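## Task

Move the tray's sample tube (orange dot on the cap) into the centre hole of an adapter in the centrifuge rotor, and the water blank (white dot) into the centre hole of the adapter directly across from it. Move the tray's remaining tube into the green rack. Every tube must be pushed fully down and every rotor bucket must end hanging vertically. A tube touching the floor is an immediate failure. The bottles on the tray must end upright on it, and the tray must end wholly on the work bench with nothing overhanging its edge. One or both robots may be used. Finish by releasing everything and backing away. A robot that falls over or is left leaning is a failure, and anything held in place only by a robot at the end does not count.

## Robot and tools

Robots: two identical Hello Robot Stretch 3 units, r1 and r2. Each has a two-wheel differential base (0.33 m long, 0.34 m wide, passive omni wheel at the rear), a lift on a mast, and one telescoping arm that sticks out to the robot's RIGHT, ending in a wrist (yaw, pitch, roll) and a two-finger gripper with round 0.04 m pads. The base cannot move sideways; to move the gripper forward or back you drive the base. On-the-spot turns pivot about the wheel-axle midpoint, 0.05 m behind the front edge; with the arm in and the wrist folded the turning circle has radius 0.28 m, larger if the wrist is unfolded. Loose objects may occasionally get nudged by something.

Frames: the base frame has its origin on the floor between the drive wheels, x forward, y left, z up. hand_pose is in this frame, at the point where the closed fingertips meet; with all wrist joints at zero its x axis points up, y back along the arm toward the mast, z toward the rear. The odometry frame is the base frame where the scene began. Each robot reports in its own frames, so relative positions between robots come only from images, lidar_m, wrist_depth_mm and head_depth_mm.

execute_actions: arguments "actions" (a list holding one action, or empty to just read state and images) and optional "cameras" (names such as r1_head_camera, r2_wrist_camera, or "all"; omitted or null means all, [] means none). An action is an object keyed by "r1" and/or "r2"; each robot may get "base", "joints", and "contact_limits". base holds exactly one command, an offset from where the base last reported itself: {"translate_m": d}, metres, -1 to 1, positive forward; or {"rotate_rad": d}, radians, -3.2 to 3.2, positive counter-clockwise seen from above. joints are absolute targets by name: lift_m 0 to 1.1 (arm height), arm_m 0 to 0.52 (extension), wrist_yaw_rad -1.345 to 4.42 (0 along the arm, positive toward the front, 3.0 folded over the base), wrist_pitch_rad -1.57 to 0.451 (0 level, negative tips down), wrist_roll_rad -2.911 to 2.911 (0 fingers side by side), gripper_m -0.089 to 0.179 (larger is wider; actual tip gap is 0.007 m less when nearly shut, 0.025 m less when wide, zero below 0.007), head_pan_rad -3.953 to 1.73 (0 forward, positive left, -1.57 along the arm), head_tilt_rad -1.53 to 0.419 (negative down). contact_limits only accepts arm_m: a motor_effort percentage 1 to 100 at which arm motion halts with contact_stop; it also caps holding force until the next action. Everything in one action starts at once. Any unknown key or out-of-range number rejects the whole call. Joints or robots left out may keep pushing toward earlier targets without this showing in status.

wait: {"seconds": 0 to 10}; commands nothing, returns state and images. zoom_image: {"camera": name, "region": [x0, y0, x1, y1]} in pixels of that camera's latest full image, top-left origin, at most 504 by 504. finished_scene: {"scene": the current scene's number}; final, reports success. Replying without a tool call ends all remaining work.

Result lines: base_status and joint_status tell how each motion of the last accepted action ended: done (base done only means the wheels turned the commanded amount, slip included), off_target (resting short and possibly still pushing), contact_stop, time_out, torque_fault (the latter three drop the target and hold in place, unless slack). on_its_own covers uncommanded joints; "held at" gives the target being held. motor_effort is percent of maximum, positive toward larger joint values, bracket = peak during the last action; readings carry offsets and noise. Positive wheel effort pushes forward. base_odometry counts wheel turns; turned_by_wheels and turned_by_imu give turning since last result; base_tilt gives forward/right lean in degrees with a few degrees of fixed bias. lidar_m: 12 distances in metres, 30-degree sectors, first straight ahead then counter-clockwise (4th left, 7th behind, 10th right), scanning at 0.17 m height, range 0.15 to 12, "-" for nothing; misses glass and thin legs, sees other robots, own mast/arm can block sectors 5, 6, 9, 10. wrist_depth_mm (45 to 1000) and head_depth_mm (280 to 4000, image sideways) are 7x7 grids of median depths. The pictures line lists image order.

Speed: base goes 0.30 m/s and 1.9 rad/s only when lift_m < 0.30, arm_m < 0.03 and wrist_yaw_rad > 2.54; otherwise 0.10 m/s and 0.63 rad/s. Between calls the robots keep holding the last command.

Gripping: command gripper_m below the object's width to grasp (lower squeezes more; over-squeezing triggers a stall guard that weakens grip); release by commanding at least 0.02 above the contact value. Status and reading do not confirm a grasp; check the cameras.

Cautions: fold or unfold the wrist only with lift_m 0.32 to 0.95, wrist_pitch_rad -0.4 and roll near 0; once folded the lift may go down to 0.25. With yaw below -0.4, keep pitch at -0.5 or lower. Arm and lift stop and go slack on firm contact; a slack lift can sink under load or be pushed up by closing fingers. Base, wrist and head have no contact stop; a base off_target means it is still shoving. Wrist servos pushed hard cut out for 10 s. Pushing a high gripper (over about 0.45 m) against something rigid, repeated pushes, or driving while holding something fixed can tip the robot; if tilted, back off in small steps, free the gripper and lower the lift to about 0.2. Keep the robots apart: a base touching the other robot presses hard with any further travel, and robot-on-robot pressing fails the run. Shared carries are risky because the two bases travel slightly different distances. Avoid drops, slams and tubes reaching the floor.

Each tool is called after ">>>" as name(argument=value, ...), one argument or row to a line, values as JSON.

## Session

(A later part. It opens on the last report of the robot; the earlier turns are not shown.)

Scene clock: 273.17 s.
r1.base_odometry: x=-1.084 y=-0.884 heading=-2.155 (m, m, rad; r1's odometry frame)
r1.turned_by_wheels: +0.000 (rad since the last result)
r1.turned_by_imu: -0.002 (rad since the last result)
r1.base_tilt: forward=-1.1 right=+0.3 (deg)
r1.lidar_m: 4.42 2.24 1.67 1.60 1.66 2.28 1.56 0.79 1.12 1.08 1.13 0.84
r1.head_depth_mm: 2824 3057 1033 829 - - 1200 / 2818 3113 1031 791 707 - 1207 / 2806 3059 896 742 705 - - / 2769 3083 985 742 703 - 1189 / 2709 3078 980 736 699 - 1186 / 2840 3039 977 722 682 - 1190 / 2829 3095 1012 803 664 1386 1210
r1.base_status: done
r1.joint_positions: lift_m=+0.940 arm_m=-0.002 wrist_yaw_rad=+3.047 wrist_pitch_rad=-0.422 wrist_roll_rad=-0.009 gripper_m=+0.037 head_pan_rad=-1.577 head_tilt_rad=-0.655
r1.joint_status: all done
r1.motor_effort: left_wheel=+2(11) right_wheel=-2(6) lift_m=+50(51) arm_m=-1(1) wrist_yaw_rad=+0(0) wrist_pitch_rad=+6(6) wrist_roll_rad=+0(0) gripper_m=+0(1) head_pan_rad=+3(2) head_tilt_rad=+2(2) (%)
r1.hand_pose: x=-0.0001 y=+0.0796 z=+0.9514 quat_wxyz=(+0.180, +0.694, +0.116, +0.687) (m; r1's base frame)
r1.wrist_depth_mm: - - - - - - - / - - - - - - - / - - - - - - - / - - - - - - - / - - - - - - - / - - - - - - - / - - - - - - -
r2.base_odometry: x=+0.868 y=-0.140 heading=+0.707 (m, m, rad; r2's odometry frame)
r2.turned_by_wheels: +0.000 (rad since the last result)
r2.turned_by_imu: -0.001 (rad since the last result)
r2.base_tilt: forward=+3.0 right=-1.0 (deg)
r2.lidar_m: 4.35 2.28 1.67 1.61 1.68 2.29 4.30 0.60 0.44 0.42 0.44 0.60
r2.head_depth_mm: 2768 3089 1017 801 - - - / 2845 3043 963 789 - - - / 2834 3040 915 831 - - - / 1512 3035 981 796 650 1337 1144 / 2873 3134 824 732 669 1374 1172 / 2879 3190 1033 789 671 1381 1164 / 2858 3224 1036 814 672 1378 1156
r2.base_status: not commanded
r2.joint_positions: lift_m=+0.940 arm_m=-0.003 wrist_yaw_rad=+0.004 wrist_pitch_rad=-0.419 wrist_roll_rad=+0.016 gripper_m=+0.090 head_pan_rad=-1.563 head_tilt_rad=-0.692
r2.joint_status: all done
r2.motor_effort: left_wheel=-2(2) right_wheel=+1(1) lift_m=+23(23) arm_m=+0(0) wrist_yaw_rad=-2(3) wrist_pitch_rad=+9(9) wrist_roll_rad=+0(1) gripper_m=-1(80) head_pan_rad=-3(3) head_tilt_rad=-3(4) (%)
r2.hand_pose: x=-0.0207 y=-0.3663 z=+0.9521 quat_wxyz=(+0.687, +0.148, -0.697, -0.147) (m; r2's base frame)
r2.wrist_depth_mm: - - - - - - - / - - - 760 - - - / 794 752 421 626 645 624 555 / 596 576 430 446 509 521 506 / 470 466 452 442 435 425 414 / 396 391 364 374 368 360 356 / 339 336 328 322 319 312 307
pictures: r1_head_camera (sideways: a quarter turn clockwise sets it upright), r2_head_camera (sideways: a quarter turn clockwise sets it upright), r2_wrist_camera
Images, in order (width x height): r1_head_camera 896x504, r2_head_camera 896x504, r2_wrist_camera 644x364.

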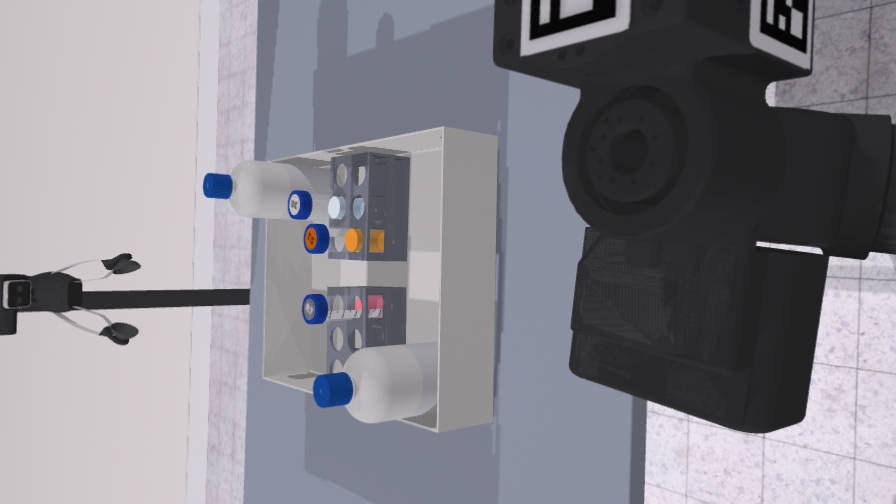

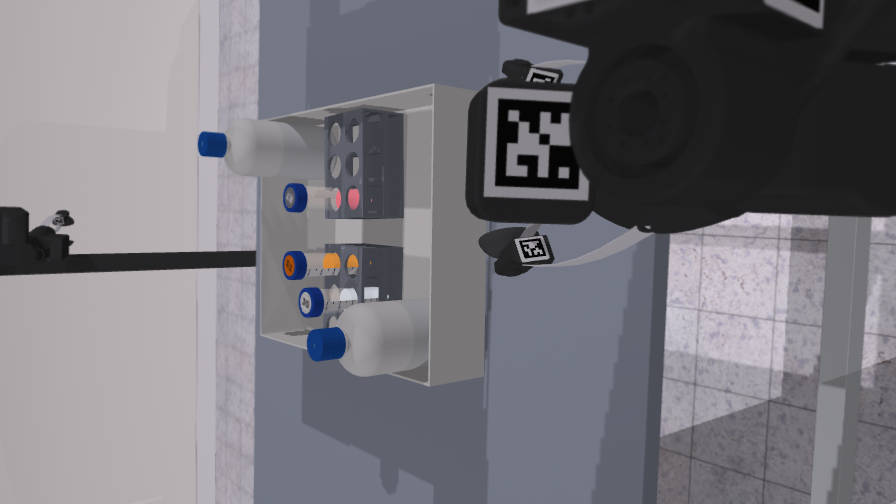

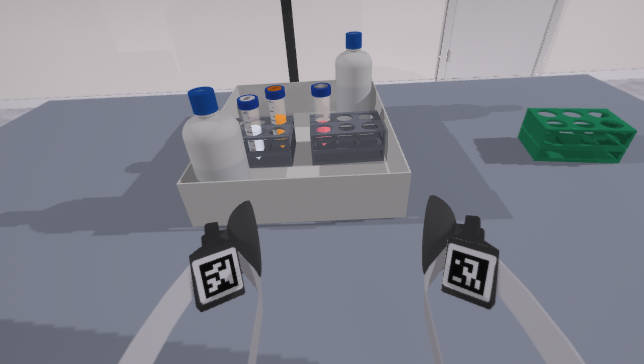

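>>> execute_actions(
  actions=[
    {"r1": {"joints": {"wrist_yaw_rad": 0.0, "gripper_m": 0.09}}, "r2": {"joints": {"wrist_pitch_rad": -0.8, "lift_m": 1.0, "arm_m": 0.40, "gripper_m": 0.08}}},
  ],
  cameras=["r1_wrist_camera", "r2_head_camera", "r2_wrist_camera"],
)

Scene clock: 307.57 s.
r1.base_odometry: x=-1.084 y=-0.884 heading=-2.155 (m, m, rad; r1's odometry frame)
r1.turned_by_wheels: +0.000 (rad since the last result)
r1.turned_by_imu: -0.002 (rad since the last result)
r1.base_tilt: forward=-1.1 right=+0.3 (deg)
r1.lidar_m: 4.42 2.24 1.66 1.60 1.66 2.27 1.56 0.79 1.12 1.08 1.12 0.85
r1.head_depth_mm: 2807 3089 1032 828 - - - / 2806 3106 1031 801 - - - / 2807 3074 898 830 - - - / 2783 3022 985 830 - 1332 1213 / 825 3038 983 735 666 1363 1208 / 2863 3040 976 723 666 1379 1208 / 2838 3066 1010 799 664 1381 1208
r1.base_status: not commanded
r1.joint_positions: lift_m=+0.940 arm_m=-0.002 wrist_yaw_rad=+0.004 wrist_pitch_rad=-0.422 wrist_roll_rad=-0.009 gripper_m=+0.090 head_pan_rad=-1.577 head_tilt_rad=-0.655
r1.joint_status: all done
r1.motor_effort: left_wheel=+2(2) right_wheel=-2(2) lift_m=+49(49) arm_m=-1(1) wrist_yaw_rad=-4(3) wrist_pitch_rad=+6(6) wrist_roll_rad=+0(0) gripper_m=-1(98) head_pan_rad=+2(2) head_tilt_rad=+2(2) (%)
r1.hand_pose: x=-0.0207 y=-0.3673 z=+0.9514 quat_wxyz=(+0.695, +0.150, -0.688, -0.146) (m; r1's base frame)
r1.wrist_depth_mm: - - - - - - - / 897 900 777 686 939 945 - / 609 618 563 581 649 666 680 / 521 497 419 434 509 536 538 / 426 430 432 433 438 444 443 / 369 369 356 366 360 376 375 / 328 323 320 319 323 325 326
r2.base_odometry: x=+0.868 y=-0.140 heading=+0.707 (m, m, rad; r2's odometry frame)
r2.turned_by_wheels: +0.000 (rad since the last result)
r2.turned_by_imu: -0.001 (rad since the last result)
r2.base_tilt: forward=+2.8 right=-1.0 (deg)
r2.lidar_m: 4.38 2.28 1.67 1.61 1.67 2.29 4.29 0.60 0.44 0.42 0.44 0.60
r2.head_depth_mm: - 3088 1016 804 663 1327 1207 / - 3134 975 751 664 1329 1204 / 2770 - 906 753 665 1340 1142 / 1512 3046 947 756 666 1346 1148 / 2826 3153 822 732 669 1374 1175 / 2895 3177 1039 789 671 1369 1173 / 2881 3180 1037 818 672 1369 1151
r2.base_status: not commanded
r2.joint_positions: lift_m=+1.000 arm_m=+0.400 wrist_yaw_rad=+0.002 wrist_pitch_rad=-0.810 wrist_roll_rad=+0.016 gripper_m=+0.080 head_pan_rad=-1.563 head_tilt_rad=-0.692
r2.joint_status: all done
r2.motor_effort: left_wheel=-2(2) right_wheel=+1(1) lift_m=+23(20) arm_m=+4(6) wrist_yaw_rad=-1(2) wrist_pitch_rad=+5(8) wrist_roll_rad=+1(1) gripper_m=-1(47) head_pan_rad=-2(3) head_tilt_rad=-4(3) (%)
r2.hand_pose: x=-0.0212 y=-0.7037 z=+0.9363 quat_wxyz=(+0.645, +0.277, -0.654, -0.281) (m; r2's base frame)
r2.wrist_depth_mm: - - - - 525 535 523 / 528 520 435 411 362 471 459 / 463 442 443 426 403 423 414 / 415 345 324 322 334 381 374 / 378 291 306 300 306 345 340 / 344 315 - 320 318 318 313 / 192 276 301 300 295 287 289
pictures: r1_wrist_camera, r2_head_camera (sideways: a quarter turn clockwise sets it upright), r2_wrist_camera
Images, in order (width x height): r1_wrist_camera 644x364, r2_head_camera 896x504, r2_wrist_camera 644x364.

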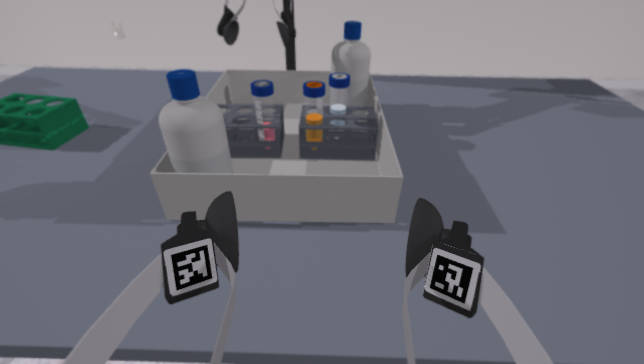

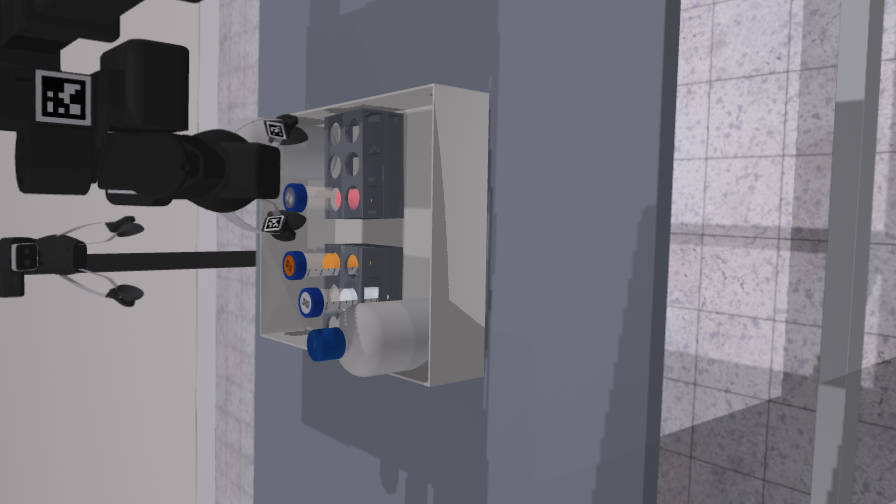

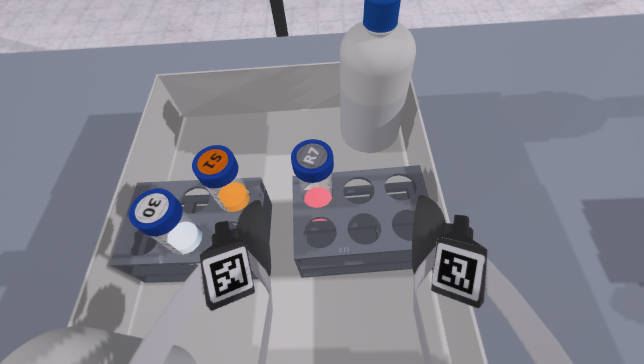

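>>> execute_actions(
  actions=[
    {"r2": {"base": {"translate_m": 0.02}, "joints": {"arm_m": 0.49, "lift_m": 0.985, "gripper_m": 0.068}}, "r1": {"joints": {"wrist_pitch_rad": -0.15}}},
  ],
  cameras=["r1_wrist_camera", "r2_head_camera", "r2_wrist_camera"],
)

Scene clock: 362.13 s.
r1.base_odometry: x=-1.084 y=-0.884 heading=-2.155 (m, m, rad; r1's odometry frame)
r1.turned_by_wheels: +0.000 (rad since the last result)
r1.turned_by_imu: -0.001 (rad since the last result)
r1.base_tilt: forward=-1.0 right=+0.2 (deg)
r1.lidar_m: 4.41 2.23 1.66 1.60 1.66 2.28 1.56 0.79 1.12 1.08 1.12 0.84
r1.head_depth_mm: 2827 3029 1037 829 - - - / 2820 3130 1029 801 708 - - / 2815 3058 894 852 - - - / 2790 3066 980 843 675 1360 1214 / 751 2949 940 735 666 1351 1215 / 2816 3070 977 723 665 1374 1210 / 2837 3056 1006 799 664 1385 1205
r1.base_status: not commanded
r1.joint_positions: lift_m=+0.940 arm_m=-0.002 wrist_yaw_rad=+0.004 wrist_pitch_rad=-0.176 wrist_roll_rad=-0.009 gripper_m=+0.090 head_pan_rad=-1.577 head_tilt_rad=-0.655
r1.joint_status: all done
r1.motor_effort: left_wheel=+2(2) right_wheel=-2(1) lift_m=+49(49) arm_m=-1(1) wrist_yaw_rad=-4(3) wrist_pitch_rad=+7(7) wrist_roll_rad=+1(0) gripper_m=+0(2) head_pan_rad=+1(2) head_tilt_rad=+2(2) (%)
r1.hand_pose: x=-0.0206 y=-0.3914 z=+1.0097 quat_wxyz=(+0.708, +0.064, -0.701, -0.061) (m; r1's base frame)
r1.wrist_depth_mm: - - - - - - - / - - - - - - - / - - - - - - - / 855 876 722 708 904 921 - / 597 620 583 591 618 667 667 / 494 495 418 420 472 523 519 / 416 411 417 415 421 426 427
r2.base_odometry: x=+0.883 y=-0.127 heading=+0.707 (m, m, rad; r2's odometry frame)
r2.turned_by_wheels: +0.000 (rad since the last result)
r2.turned_by_imu: -0.001 (rad since the last result)
r2.base_tilt: forward=+3.0 right=-0.9 (deg)
r2.lidar_m: 4.35 2.29 1.67 1.61 1.67 2.29 4.32 0.60 0.44 0.42 0.44 0.60
r2.head_depth_mm: - 3098 1016 800 662 1332 1205 / - 3107 940 747 664 1337 1206 / 2713 - 943 754 667 1344 1141 / 1535 3078 931 756 666 1345 1150 / 2902 3166 818 731 669 1371 1171 / 2873 3154 1028 814 670 1373 1169 / 2878 3213 1036 816 672 1377 1149
r2.base_status: done
r2.joint_positions: lift_m=+0.985 arm_m=+0.490 wrist_yaw_rad=+0.002 wrist_pitch_rad=-0.811 wrist_roll_rad=+0.016 gripper_m=+0.068 head_pan_rad=-1.563 head_tilt_rad=-0.692
r2.joint_status: all done
r2.motor_effort: left_wheel=-2(4) right_wheel=+1(4) lift_m=+16(20) arm_m=+4(3) wrist_yaw_rad=-1(1) wrist_pitch_rad=+5(5) wrist_roll_rad=+1(1) gripper_m=+1(53) head_pan_rad=-2(3) head_tilt_rad=-3(3) (%)
r2.hand_pose: x=-0.0212 y=-0.7936 z=+0.9216 quat_wxyz=(+0.645, +0.277, -0.654, -0.281) (m; r2's base frame)
r2.wrist_depth_mm: - - - - - - - / 506 495 482 471 240 451 437 / 445 425 368 358 241 400 392 / 398 365 383 372 303 361 354 / 358 331 352 337 336 324 324 / 329 267 246 249 246 302 299 / 298 184 242 280 235 232 277
pictures: r1_wrist_camera, r2_head_camera (sideways: a quarter turn clockwise sets it upright), r2_wrist_camera
Images, in order (width x height): r1_wrist_camera 644x364, r2_head_camera 896x504, r2_wrist_camera 644x364.

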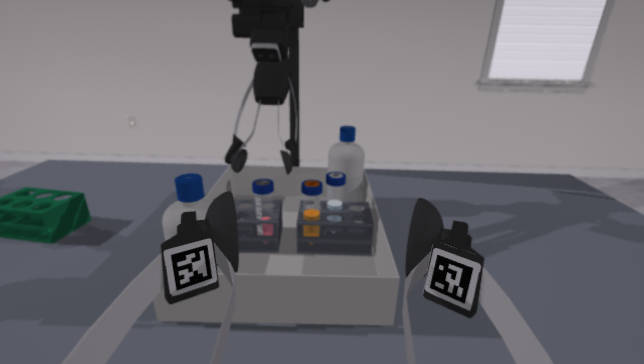

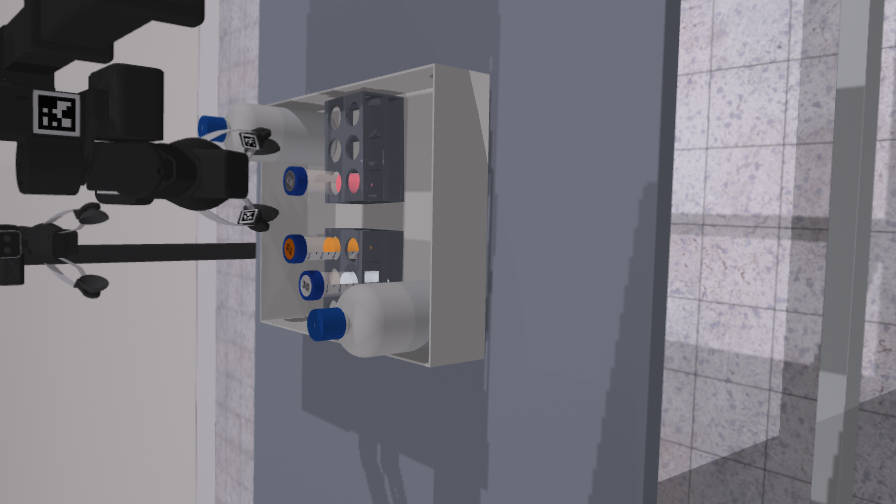

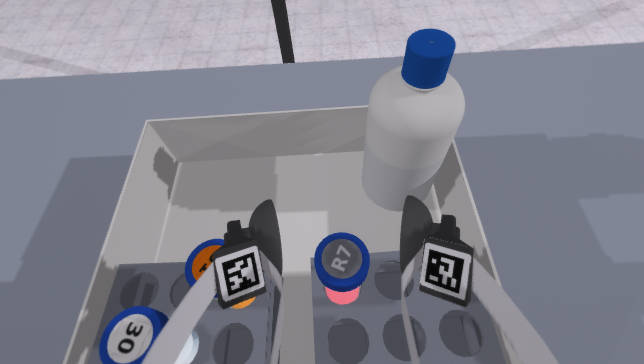

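>>> execute_actions(
  actions=[
    {"r2": {"joints": {"arm_m": 0.495, "lift_m": 0.935}}},
  ],
  cameras=["r1_wrist_camera", "r2_head_camera", "r2_wrist_camera"],
)

Scene clock: 379.03 s.
r1.base_odometry: x=-1.084 y=-0.884 heading=-2.155 (m, m, rad; r1's odometry frame)
r1.turned_by_wheels: +0.000 (rad since the last result)
r1.turned_by_imu: -0.001 (rad since the last result)
r1.base_tilt: forward=-1.0 right=+0.2 (deg)
r1.lidar_m: 4.40 2.23 1.66 1.60 1.66 2.28 1.56 0.79 1.12 1.08 1.12 0.85
r1.head_depth_mm: 2783 3074 1029 829 - - - / 2811 3102 1031 800 706 - - / 2811 2988 892 853 - - - / 2771 3004 976 846 674 1357 1210 / 763 1735 974 739 666 1367 1209 / 2805 3088 976 721 666 1382 1207 / 2889 3098 1012 801 663 1375 1210
r1.base_status: not commanded
r1.joint_positions: lift_m=+0.940 arm_m=-0.002 wrist_yaw_rad=+0.004 wrist_pitch_rad=-0.176 wrist_roll_rad=-0.009 gripper_m=+0.090 head_pan_rad=-1.577 head_tilt_rad=-0.655
r1.joint_status: not commanded
r1.motor_effort: left_wheel=+2(2) right_wheel=-2(1) lift_m=+49(49) arm_m=-1(1) wrist_yaw_rad=-3(3) wrist_pitch_rad=+7(7) wrist_roll_rad=+0(0) gripper_m=+0(0) head_pan_rad=+2(3) head_tilt_rad=+2(2) (%)
r1.hand_pose: x=-0.0206 y=-0.3914 z=+1.0097 quat_wxyz=(+0.708, +0.064, -0.701, -0.061) (m; r1's base frame)
r1.wrist_depth_mm: - - - - - - - / - - - - - - - / - - - - - - - / 859 890 651 694 903 940 - / 603 617 594 596 629 674 674 / 498 497 421 420 468 524 525 / 408 414 417 418 421 423 428
r2.base_odometry: x=+0.883 y=-0.127 heading=+0.707 (m, m, rad; r2's odometry frame)
r2.turned_by_wheels: +0.000 (rad since the last result)
r2.turned_by_imu: -0.001 (rad since the last result)
r2.base_tilt: forward=+3.0 right=-1.0 (deg)
r2.lidar_m: 4.35 2.29 1.67 1.61 1.67 2.29 4.32 0.60 0.44 0.42 0.44 0.60
r2.head_depth_mm: 2741 - 975 801 664 1326 1205 / 2709 2973 943 750 664 1333 1210 / 2770 - 903 754 664 1336 1143 / 1544 3052 910 758 667 1337 1150 / 2875 3137 815 728 668 1376 1167 / 2865 3175 1031 813 670 1367 1173 / 2911 3204 1039 815 672 1370 1151
r2.base_status: not commanded
r2.joint_positions: lift_m=+0.935 arm_m=+0.495 wrist_yaw_rad=+0.002 wrist_pitch_rad=-0.811 wrist_roll_rad=+0.016 gripper_m=+0.068 head_pan_rad=-1.563 head_tilt_rad=-0.692
r2.joint_status: all done
r2.motor_effort: left_wheel=-2(2) right_wheel=+1(1) lift_m=+16(17) arm_m=+4(4) wrist_yaw_rad=-1(1) wrist_pitch_rad=+5(5) wrist_roll_rad=+1(1) gripper_m=+0(0) head_pan_rad=-3(3) head_tilt_rad=-4(4) (%)
r2.hand_pose: x=-0.0212 y=-0.7986 z=+0.8715 quat_wxyz=(+0.645, +0.278, -0.654, -0.281) (m; r2's base frame)
r2.wrist_depth_mm: - - - - 194 418 417 / 424 413 308 311 197 365 368 / 374 316 341 334 232 331 328 / 333 312 319 313 295 292 298 / 243 257 163 156 261 231 273 / 208 207 203 199 196 193 251 / 135 182 214 231 205 213 231
pictures: r1_wrist_camera, r2_head_camera (sideways: a quarter turn clockwise sets it upright), r2_wrist_camera
Images, in order (width x height): r1_wrist_camera 644x364, r2_head_camera 896x504, r2_wrist_camera 644x364.

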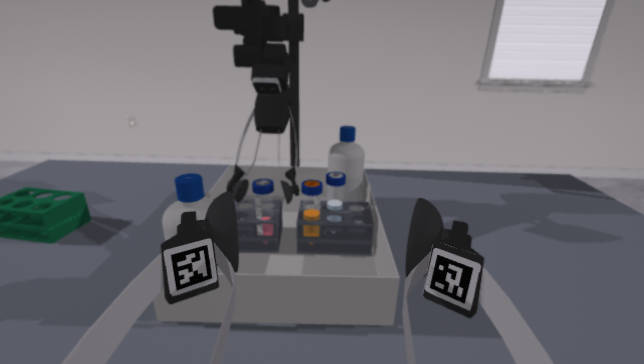

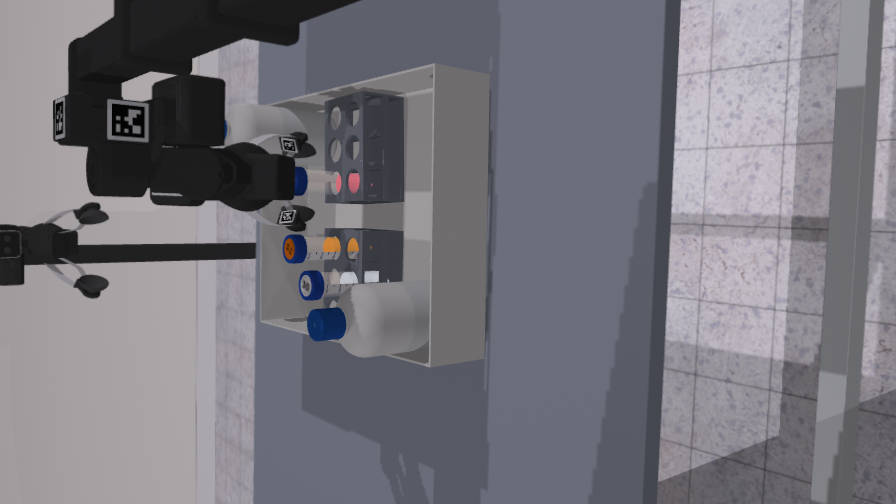

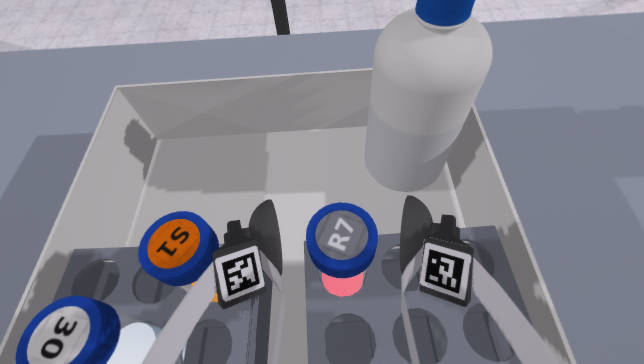

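>>> zoom_image(
  camera="r1_wrist_camera",
  region=[200, 130, 380, 260],
)

>>> zoom_image(
  camera="r2_head_camera",
  region=[220, 90, 420, 300],
)

Region (200, 130, 380, 260) of r1_wrist_camera's 644x364 image, scaled by 2.800.

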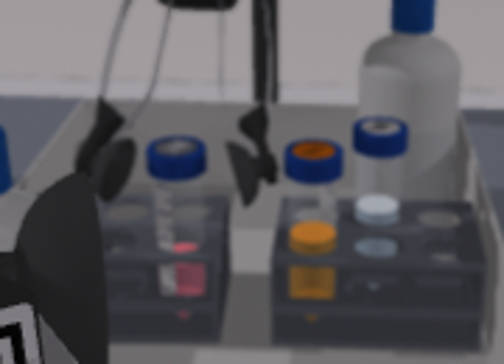

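Region (220, 90, 420, 300) of r2_head_camera's 896x504 image, scaled by 2.400, with more detail than that image has; it fills the left 480 columns of this view, and the rest is white.

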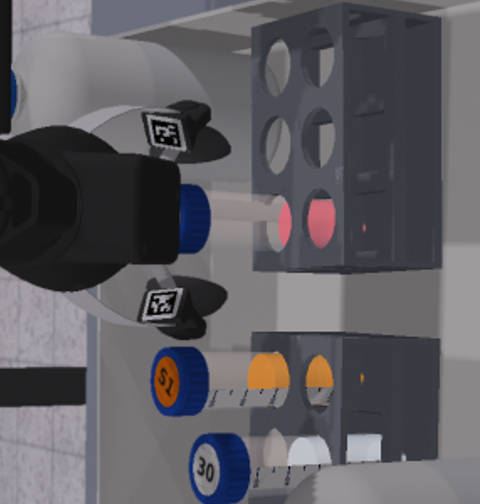

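>>> execute_actions(
  actions=[
    {"r2": {"joints": {"lift_m": 0.940}}},
  ],
  cameras=[],
)

>>> execute_actions(
  actions=[
    {"r2": {"joints": {"gripper_m": 0.01}}},
  ],
  cameras=["r1_wrist_camera", "r2_head_camera", "r2_wrist_camera"],
)

Scene clock: 402.47 s.
r1.base_odometry: x=-1.084 y=-0.884 heading=-2.155 (m, m, rad; r1's odometry frame)
r1.turned_by_wheels: +0.000 (rad since the last result)
r1.turned_by_imu: -0.001 (rad since the last result)
r1.base_tilt: forward=-1.0 right=+0.2 (deg)
r1.lidar_m: 4.41 2.24 1.66 1.60 1.66 2.28 1.57 0.79 1.12 1.08 1.12 0.85
r1.head_depth_mm: 2784 3070 1030 826 - - - / 2805 3069 1032 800 704 - - / 2811 3021 896 851 - - - / 2751 3059 978 843 678 1365 1207 / 766 1731 940 738 668 1357 1215 / 2835 3080 979 721 663 1380 1207 / 2833 3087 1012 800 661 1375 1208
r1.base_status: not commanded
r1.joint_positions: lift_m=+0.940 arm_m=-0.002 wrist_yaw_rad=+0.004 wrist_pitch_rad=-0.176 wrist_roll_rad=-0.009 gripper_m=+0.090 head_pan_rad=-1.577 head_tilt_rad=-0.655
r1.joint_status: not commanded
r1.motor_effort: left_wheel=+2(2) right_wheel=-2(1) lift_m=+49(49) arm_m=-1(1) wrist_yaw_rad=-4(3) wrist_pitch_rad=+7(8) wrist_roll_rad=+0(0) gripper_m=-1(1) head_pan_rad=+3(3) head_tilt_rad=+2(2) (%)
r1.hand_pose: x=-0.0206 y=-0.3914 z=+1.0097 quat_wxyz=(+0.708, +0.064, -0.701, -0.061) (m; r1's base frame)
r1.wrist_depth_mm: - - 607 - - - - / - - - - - - - / - - - - - - - / 857 874 652 673 921 937 - / 600 621 586 592 626 668 670 / 492 498 420 421 472 520 517 / 414 411 418 416 423 423 427
r2.base_odometry: x=+0.883 y=-0.127 heading=+0.707 (m, m, rad; r2's odometry frame)
r2.turned_by_wheels: +0.000 (rad since the last result)
r2.turned_by_imu: +0.000 (rad since the last result)
r2.base_tilt: forward=+2.9 right=-1.0 (deg)
r2.lidar_m: 4.36 2.28 1.67 1.61 1.67 2.29 4.32 0.60 0.44 0.42 0.44 0.60
r2.head_depth_mm: 2697 - 978 800 661 1326 1205 / 2711 2988 942 746 664 1339 1205 / 2810 - 902 750 665 1334 1147 / 1531 3052 914 758 667 1334 1146 / 2868 3164 816 731 668 1372 1171 / 2857 3185 1032 810 671 1368 1175 / 2905 3177 1035 814 672 1372 1147
r2.base_status: not commanded
r2.joint_positions: lift_m=+0.940 arm_m=+0.495 wrist_yaw_rad=+0.002 wrist_pitch_rad=-0.811 wrist_roll_rad=+0.016 gripper_m=+0.068 head_pan_rad=-1.563 head_tilt_rad=-0.692
r2.joint_status: all done
r2.motor_effort: left_wheel=-2(2) right_wheel=+1(1) lift_m=+23(26) arm_m=+4(4) wrist_yaw_rad=-2(1) wrist_pitch_rad=+5(5) wrist_roll_rad=+1(1) gripper_m=+0(1) head_pan_rad=-2(2) head_tilt_rad=-4(4) (%)
r2.hand_pose: x=-0.0212 y=-0.7986 z=+0.8761 quat_wxyz=(+0.645, +0.278, -0.654, -0.281) (m; r2's base frame)
r2.wrist_depth_mm: - - - - 199 433 424 / 435 425 409 311 197 376 372 / 385 317 343 340 233 337 336 / 339 315 324 318 298 296 303 / 297 258 165 161 291 234 279 / 217 214 201 207 200 203 254 / 140 183 218 235 193 214 236
pictures: none
No camera images: the call's "cameras" was empty. Leave "cameras" out to get every camera's image.

Scene clock: 403.53 s.
r1.base_odometry: x=-1.084 y=-0.884 heading=-2.155 (m, m, rad; r1's odometry frame)
r1.turned_by_wheels: +0.000 (rad since the last result)
r1.turned_by_imu: +0.000 (rad since the last result)
r1.base_tilt: forward=-1.0 right=+0.2 (deg)
r1.lidar_m: 4.41 2.24 1.66 1.60 1.67 2.28 1.56 0.79 1.12 1.08 1.12 0.84
r1.head_depth_mm: 2817 3076 1035 829 - - - / 2790 3081 1028 799 708 - - / 2812 3007 898 852 - - - / 2768 3036 979 845 673 1359 1212 / 766 1725 866 739 665 1357 1208 / 2841 3066 973 721 666 1387 1208 / 2841 3057 1008 802 663 1387 1203
r1.base_status: not commanded
r1.joint_positions: lift_m=+0.940 arm_m=-0.002 wrist_yaw_rad=+0.004 wrist_pitch_rad=-0.176 wrist_roll_rad=-0.009 gripper_m=+0.090 head_pan_rad=-1.577 head_tilt_rad=-0.655
r1.joint_status: not commanded
r1.motor_effort: left_wheel=+2(2) right_wheel=-2(1) lift_m=+49(49) arm_m=-1(1) wrist_yaw_rad=-4(4) wrist_pitch_rad=+7(7) wrist_roll_rad=+0(0) gripper_m=+0(0) head_pan_rad=+3(2) head_tilt_rad=+2(2) (%)
r1.hand_pose: x=-0.0206 y=-0.3914 z=+1.0097 quat_wxyz=(+0.708, +0.064, -0.701, -0.061) (m; r1's base frame)
r1.wrist_depth_mm: - - 612 - - - - / - - - - - - - / - - - - - - - / 853 884 661 700 924 925 - / 597 615 590 587 614 667 683 / 499 504 420 418 472 519 520 / 409 409 411 415 418 424 425
r2.base_odometry: x=+0.883 y=-0.127 heading=+0.707 (m, m, rad; r2's odometry frame)
r2.turned_by_wheels: +0.000 (rad since the last result)
r2.turned_by_imu: +0.000 (rad since the last result)
r2.base_tilt: forward=+3.0 right=-1.0 (deg)
r2.lidar_m: 4.35 2.29 1.67 1.61 1.67 2.29 4.32 0.60 0.44 0.42 0.44 0.60
r2.head_depth_mm: 2755 - 976 800 662 1327 1203 / 2739 3000 937 750 665 1332 1206 / 2782 - 905 753 666 1340 1146 / 1533 3092 944 757 668 1337 1143 / 2871 3169 817 730 669 1368 1173 / 2842 3133 1031 813 669 1370 1167 / 2899 3207 1036 815 673 1376 1153
r2.base_status: not commanded
r2.joint_positions: lift_m=+0.940 arm_m=+0.495 wrist_yaw_rad=+0.002 wrist_pitch_rad=-0.811 wrist_roll_rad=+0.016 gripper_m=+0.011 head_pan_rad=-1.563 head_tilt_rad=-0.692
r2.joint_status: all done
r2.motor_effort: left_wheel=-2(2) right_wheel=+2(1) lift_m=+22(23) arm_m=+4(3) wrist_yaw_rad=-1(1) wrist_pitch_rad=+5(6) wrist_roll_rad=+0(1) gripper_m=-12(86) head_pan_rad=-3(2) head_tilt_rad=-3(3) (%)
r2.hand_pose: x=-0.0212 y=-0.7985 z=+0.8761 quat_wxyz=(+0.645, +0.278, -0.654, -0.281) (m; r2's base frame)
r2.wrist_depth_mm: - - - - 197 430 424 / 431 424 408 310 197 373 377 / 381 317 343 339 233 336 337 / 341 314 325 319 299 297 302 / 298 257 289 156 288 241 276 / 217 215 202 201 199 202 256 / 140 186 207 238 210 183 236
pictures: r1_wrist_camera, r2_head_camera (sideways: a quarter turn clockwise sets it upright), r2_wrist_camera
Images, in order (width x height): r1_wrist_camera 644x364, r2_head_camera 896x504, r2_wrist_camera 644x364.

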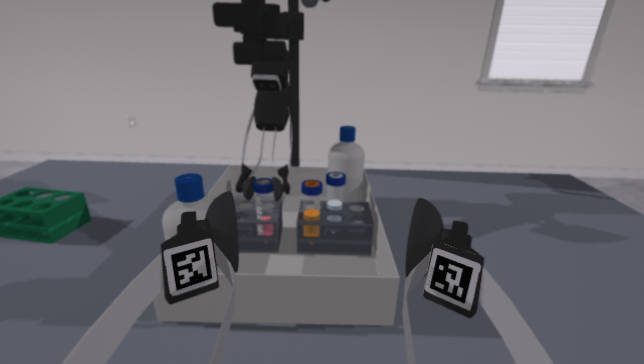

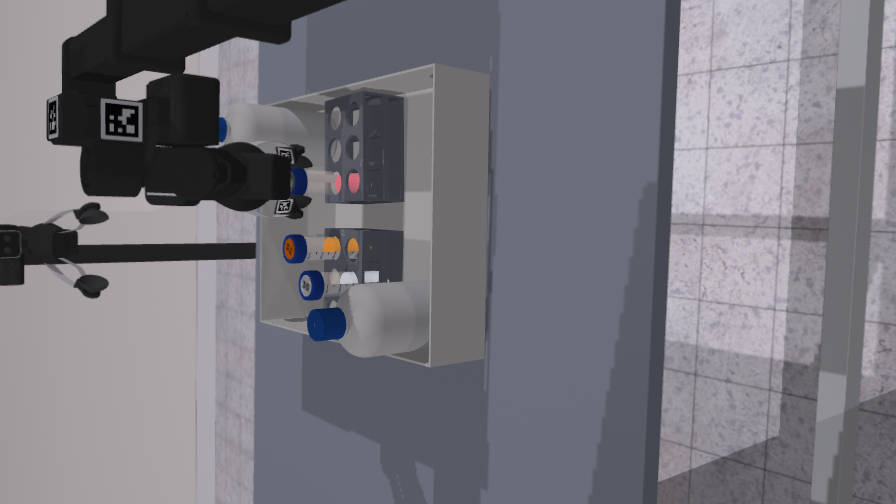

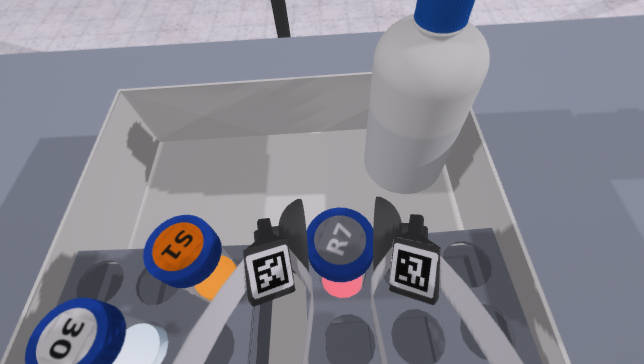

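>>> execute_actions(
  actions=[
    {"r2": {"joints": {"gripper_m": -0.01}}},
  ],
  cameras=[],
)

>>> execute_actions(
  actions=[
    {"r2": {"joints": {"lift_m": 1.05}}},
  ],
  cameras=["r1_wrist_camera", "r2_head_camera", "r2_wrist_camera"],
)

Scene clock: 409.20 s.
r1.base_odometry: x=-1.084 y=-0.884 heading=-2.155 (m, m, rad; r1's odometry frame)
r1.turned_by_wheels: +0.000 (rad since the last result)
r1.turned_by_imu: -0.001 (rad since the last result)
r1.base_tilt: forward=-1.2 right=+0.2 (deg)
r1.lidar_m: 4.41 2.24 1.66 1.60 1.66 2.28 1.56 0.79 1.12 1.08 1.13 0.85
r1.head_depth_mm: 2808 3114 1030 825 - - - / 2809 3085 1028 801 704 - - / 2792 3046 899 851 - - - / 2781 3061 982 848 677 1366 1209 / 768 1709 865 738 666 1362 1213 / 2825 3056 973 720 665 1376 1209 / 2857 3075 1011 799 662 1390 1206
r1.base_status: not commanded
r1.joint_positions: lift_m=+0.940 arm_m=-0.002 wrist_yaw_rad=+0.004 wrist_pitch_rad=-0.176 wrist_roll_rad=-0.009 gripper_m=+0.090 head_pan_rad=-1.577 head_tilt_rad=-0.655
r1.joint_status: not commanded
r1.motor_effort: left_wheel=+2(2) right_wheel=-2(2) lift_m=+49(48) arm_m=-1(1) wrist_yaw_rad=-3(3) wrist_pitch_rad=+8(7) wrist_roll_rad=+0(0) gripper_m=+0(0) head_pan_rad=+3(3) head_tilt_rad=+2(2) (%)
r1.hand_pose: x=-0.0206 y=-0.3914 z=+1.0097 quat_wxyz=(+0.708, +0.064, -0.701, -0.061) (m; r1's base frame)
r1.wrist_depth_mm: - - 609 - - - - / - - - - - - - / - - - - - - - / 856 860 678 704 913 949 - / 604 610 589 593 609 664 672 / 506 506 421 418 463 518 523 / 411 409 412 417 418 420 433
r2.base_odometry: x=+0.883 y=-0.127 heading=+0.707 (m, m, rad; r2's odometry frame)
r2.turned_by_wheels: +0.000 (rad since the last result)
r2.turned_by_imu: +0.000 (rad since the last result)
r2.base_tilt: forward=+3.0 right=-1.0 (deg)
r2.lidar_m: 4.34 2.28 1.67 1.61 1.67 2.29 4.30 0.60 0.44 0.42 0.44 0.60
r2.head_depth_mm: 2722 - 978 802 664 1332 1206 / 2678 2973 941 750 665 1324 1210 / 2761 - 907 753 665 1340 1148 / 1545 3080 946 758 668 1341 1150 / 2846 3172 815 729 669 1367 1168 / 2868 3208 1034 810 670 1373 1169 / 2896 3188 1037 817 671 1378 1154
r2.base_status: not commanded
r2.joint_positions: lift_m=+0.940 arm_m=+0.495 wrist_yaw_rad=+0.002 wrist_pitch_rad=-0.811 wrist_roll_rad=+0.016 gripper_m=-0.009 head_pan_rad=-1.563 head_tilt_rad=-0.692
r2.joint_status: all done
r2.motor_effort: left_wheel=-2(2) right_wheel=+1(1) lift_m=+23(23) arm_m=+4(4) wrist_yaw_rad=-1(1) wrist_pitch_rad=+6(6) wrist_roll_rad=+1(0) gripper_m=-20(89) head_pan_rad=-2(2) head_tilt_rad=-4(4) (%)
r2.hand_pose: x=-0.0212 y=-0.7985 z=+0.8761 quat_wxyz=(+0.645, +0.278, -0.654, -0.281) (m; r2's base frame)
r2.wrist_depth_mm: - - - - 198 432 420 / 433 423 415 312 197 372 377 / 378 317 344 341 233 336 332 / 341 313 324 319 300 298 302 / 296 259 290 156 288 242 278 / 218 215 202 200 198 202 255 / 140 185 208 238 210 182 235
pictures: none
No camera images: the call's "cameras" was empty. Leave "cameras" out to get every camera's image.

Scene clock: 411.03 s.
r1.base_odometry: x=-1.084 y=-0.884 heading=-2.155 (m, m, rad; r1's odometry frame)
r1.turned_by_wheels: +0.000 (rad since the last result)
r1.turned_by_imu: +0.000 (rad since the last result)
r1.base_tilt: forward=-1.0 right=+0.3 (deg)
r1.lidar_m: 4.41 2.24 1.66 1.60 1.66 2.28 1.56 0.79 1.12 1.08 1.12 0.85
r1.head_depth_mm: 2773 3041 1035 829 - - - / 2805 3104 1036 800 707 - - / 2801 3045 894 855 - - - / 2771 3060 986 847 675 1355 1210 / 723 2943 984 739 667 1353 1215 / 2865 3089 972 723 667 1381 1207 / 2850 3098 1010 800 662 1380 1211
r1.base_status: not commanded
r1.joint_positions: lift_m=+0.940 arm_m=-0.002 wrist_yaw_rad=+0.004 wrist_pitch_rad=-0.176 wrist_roll_rad=-0.009 gripper_m=+0.090 head_pan_rad=-1.577 head_tilt_rad=-0.655
r1.joint_status: not commanded
r1.motor_effort: left_wheel=+2(2) right_wheel=-2(2) lift_m=+49(49) arm_m=-1(1) wrist_yaw_rad=-4(3) wrist_pitch_rad=+7(7) wrist_roll_rad=+0(0) gripper_m=+0(0) head_pan_rad=+2(2) head_tilt_rad=+2(2) (%)
r1.hand_pose: x=-0.0206 y=-0.3914 z=+1.0097 quat_wxyz=(+0.708, +0.064, -0.701, -0.061) (m; r1's base frame)
r1.wrist_depth_mm: - - - - - - - / - - - - - - - / - - - - - - - / 867 884 798 697 914 920 - / 603 614 589 593 617 664 680 / 499 500 419 418 474 521 523 / 409 412 415 412 424 426 431
r2.base_odometry: x=+0.883 y=-0.127 heading=+0.707 (m, m, rad; r2's odometry frame)
r2.turned_by_wheels: +0.000 (rad since the last result)
r2.turned_by_imu: +0.000 (rad since the last result)
r2.base_tilt: forward=+2.9 right=-1.0 (deg)
r2.lidar_m: 4.34 2.29 1.67 1.61 1.67 2.30 4.31 0.60 0.44 0.42 0.44 0.60
r2.head_depth_mm: 2821 3071 1018 799 662 1338 1200 / 2913 3076 940 749 663 1335 1206 / - 2997 959 751 665 1344 1147 / 1530 3061 947 757 668 1337 1148 / 2844 3159 818 728 671 1375 1170 / 2871 3130 1031 811 670 1367 1175 / 2886 3150 1035 816 670 1379 1150
r2.base_status: not commanded
r2.joint_positions: lift_m=+1.050 arm_m=+0.495 wrist_yaw_rad=+0.002 wrist_pitch_rad=-0.812 wrist_roll_rad=+0.016 gripper_m=-0.009 head_pan_rad=-1.563 head_tilt_rad=-0.692
r2.joint_status: all done
r2.motor_effort: left_wheel=-2(2) right_wheel=+2(1) lift_m=+23(25) arm_m=+4(4) wrist_yaw_rad=-1(2) wrist_pitch_rad=+6(6) wrist_roll_rad=+0(1) gripper_m=-19(19) head_pan_rad=-2(2) head_tilt_rad=-3(4) (%)
r2.hand_pose: x=-0.0212 y=-0.7984 z=+0.9859 quat_wxyz=(+0.645, +0.278, -0.654, -0.281) (m; r2's base frame)
r2.wrist_depth_mm: - - - - - - - / - - - - - - - / 539 524 517 503 299 484 468 / 484 470 435 437 300 437 427 / 434 421 421 156 354 399 393 / 396 377 380 227 342 369 363 / 365 306 298 301 296 338 334
pictures: r1_wrist_camera, r2_head_camera (sideways: a quarter turn clockwise sets it upright), r2_wrist_camera
Images, in order (width x height): r1_wrist_camera 644x364, r2_head_camera 896x504, r2_wrist_camera 644x364.

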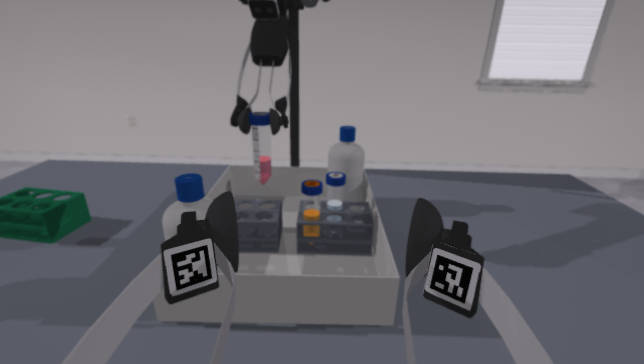

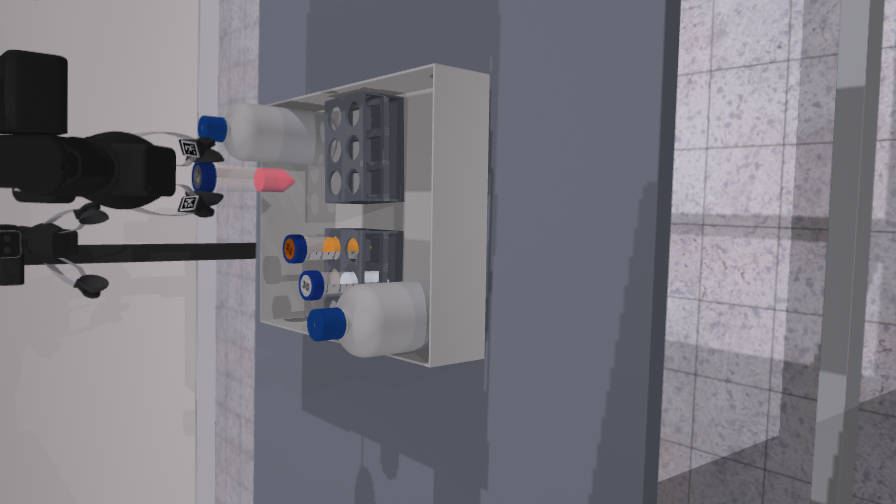

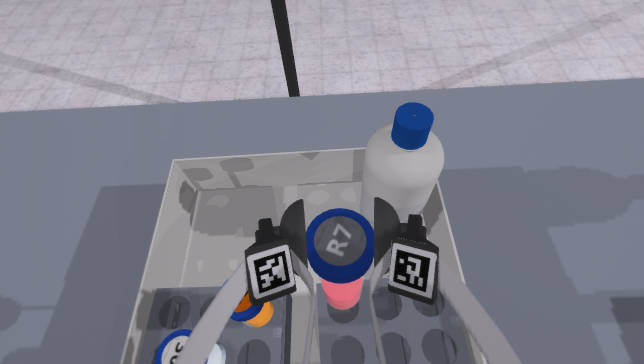

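>>> execute_actions(
  actions=[
    {"r2": {"base": {"translate_m": -0.40}, "joints": {"arm_m": 0.40}}, "r1": {"base": {"translate_m": 0.066}, "joints": {"wrist_pitch_rad": -0.8, "wrist_yaw_rad": -0.35, "lift_m": 1.0, "arm_m": 0.15, "gripper_m": 0.068}}},
  ],
  cameras=["r1_wrist_camera", "r2_head_camera", "r2_wrist_camera"],
)

Scene clock: 483.00 s.
r1.base_odometry: x=-1.121 y=-0.939 heading=-2.155 (m, m, rad; r1's odometry frame)
r1.turned_by_wheels: +0.000 (rad since the last result)
r1.turned_by_imu: -0.001 (rad since the last result)
r1.base_tilt: forward=-1.0 right=+0.3 (deg)
r1.lidar_m: 4.34 2.24 1.66 1.60 1.66 2.28 1.56 0.85 1.12 1.08 1.13 0.79
r1.head_depth_mm: 2752 - - 771 675 1371 1216 / 2748 - - 746 670 1361 1210 / 2822 - - - 668 1364 1217 / 2850 3095 1014 742 668 1358 1208 / 2816 3067 978 715 666 1361 1217 / 2793 3075 1015 802 665 1375 1213 / 2759 3047 1006 801 664 1373 1204
r1.base_status: done
r1.joint_positions: lift_m=+1.000 arm_m=+0.150 wrist_yaw_rad=-0.347 wrist_pitch_rad=-0.808 wrist_roll_rad=-0.009 gripper_m=+0.068 head_pan_rad=-1.577 head_tilt_rad=-0.655
r1.joint_status: all done
r1.motor_effort: left_wheel=+2(7) right_wheel=-2(3) lift_m=+48(48) arm_m=+3(4) wrist_yaw_rad=-2(5) wrist_pitch_rad=+3(7) wrist_roll_rad=+0(0) gripper_m=+0(87) head_pan_rad=+3(2) head_tilt_rad=+1(2) (%)
r1.hand_pose: x=-0.0759 y=-0.4447 z=+0.9364 quat_wxyz=(+0.596, +0.163, -0.685, -0.386) (m; r1's base frame)
r1.wrist_depth_mm: 529 534 441 516 545 545 540 / 253 416 451 459 486 471 485 / 249 306 429 417 432 431 432 / 317 304 339 377 393 390 389 / 351 348 358 355 362 357 362 / 328 331 322 327 322 339 - / 304 304 305 308 - - -
r2.base_odometry: x=+0.579 y=-0.386 heading=+0.707 (m, m, rad; r2's odometry frame)
r2.turned_by_wheels: +0.000 (rad since the last result)
r2.turned_by_imu: -0.003 (rad since the last result)
r2.base_tilt: forward=+2.8 right=-1.1 (deg)
r2.lidar_m: 1.91 2.28 1.68 1.61 1.67 2.28 3.92 4.07 0.44 0.42 0.44 0.60
r2.head_depth_mm: 2810 3027 1015 801 661 1330 1043 / - 3126 1019 803 664 1333 1203 / 2742 - 987 808 665 1336 1145 / 2857 3109 1025 808 667 1331 1149 / 2857 3177 1026 809 669 1368 1176 / 2836 3068 958 812 671 1373 1175 / 1076 3128 915 768 671 1377 1156
r2.base_status: done
r2.joint_positions: lift_m=+1.050 arm_m=+0.400 wrist_yaw_rad=+0.002 wrist_pitch_rad=-0.813 wrist_roll_rad=+0.016 gripper_m=-0.009 head_pan_rad=-1.563 head_tilt_rad=-0.692
r2.joint_status: all done
r2.motor_effort: left_wheel=-1(9) right_wheel=+1(2) lift_m=+23(24) arm_m=-3(3) wrist_yaw_rad=-1(0) wrist_pitch_rad=+6(6) wrist_roll_rad=+0(1) gripper_m=-20(19) head_pan_rad=-2(2) head_tilt_rad=-3(4) (%)
r2.hand_pose: x=-0.0212 y=-0.7040 z=+0.9859 quat_wxyz=(+0.645, +0.278, -0.654, -0.281) (m; r2's base frame)
r2.wrist_depth_mm: - - - - - - - / 606 601 587 571 553 553 - / 380 479 515 499 496 478 - / 468 449 462 455 444 437 - / 366 418 422 156 403 398 409 / 346 389 386 228 355 363 360 / 340 358 354 348 340 336 334
pictures: r1_wrist_camera, r2_head_camera (sideways: a quarter turn clockwise sets it upright), r2_wrist_camera
Images, in order (width x height): r1_wrist_camera 644x364, r2_head_camera 896x504, r2_wrist_camera 644x364.

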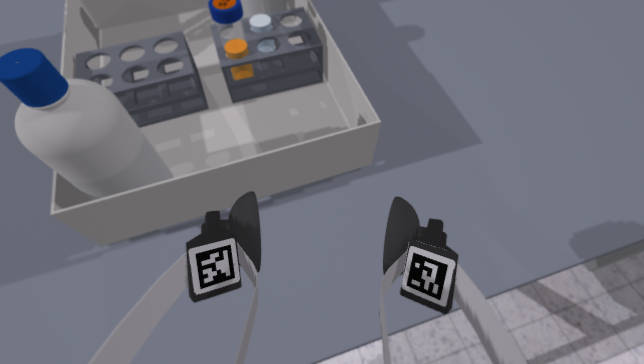

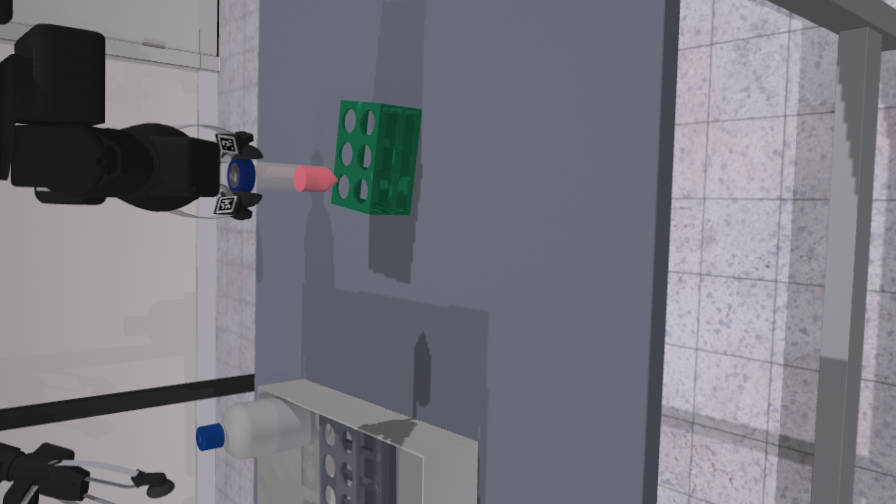

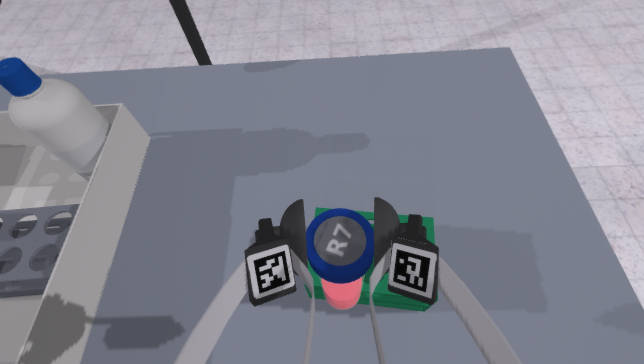

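>>> zoom_image(
  camera="r2_head_camera",
  region=[220, 80, 440, 240],
)

Region (220, 80, 440, 240) of r2_head_camera's 896x504 image, scaled by 2.291, with more detail than that image has; it fills the top 367 rows of this view, and the rest is white.

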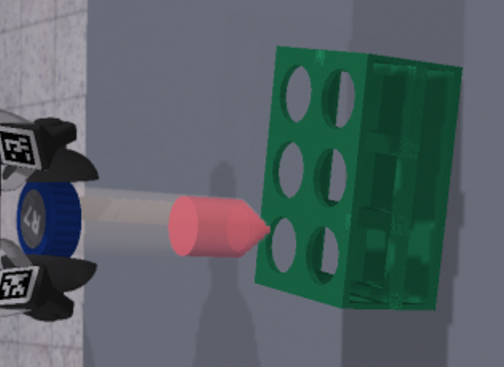

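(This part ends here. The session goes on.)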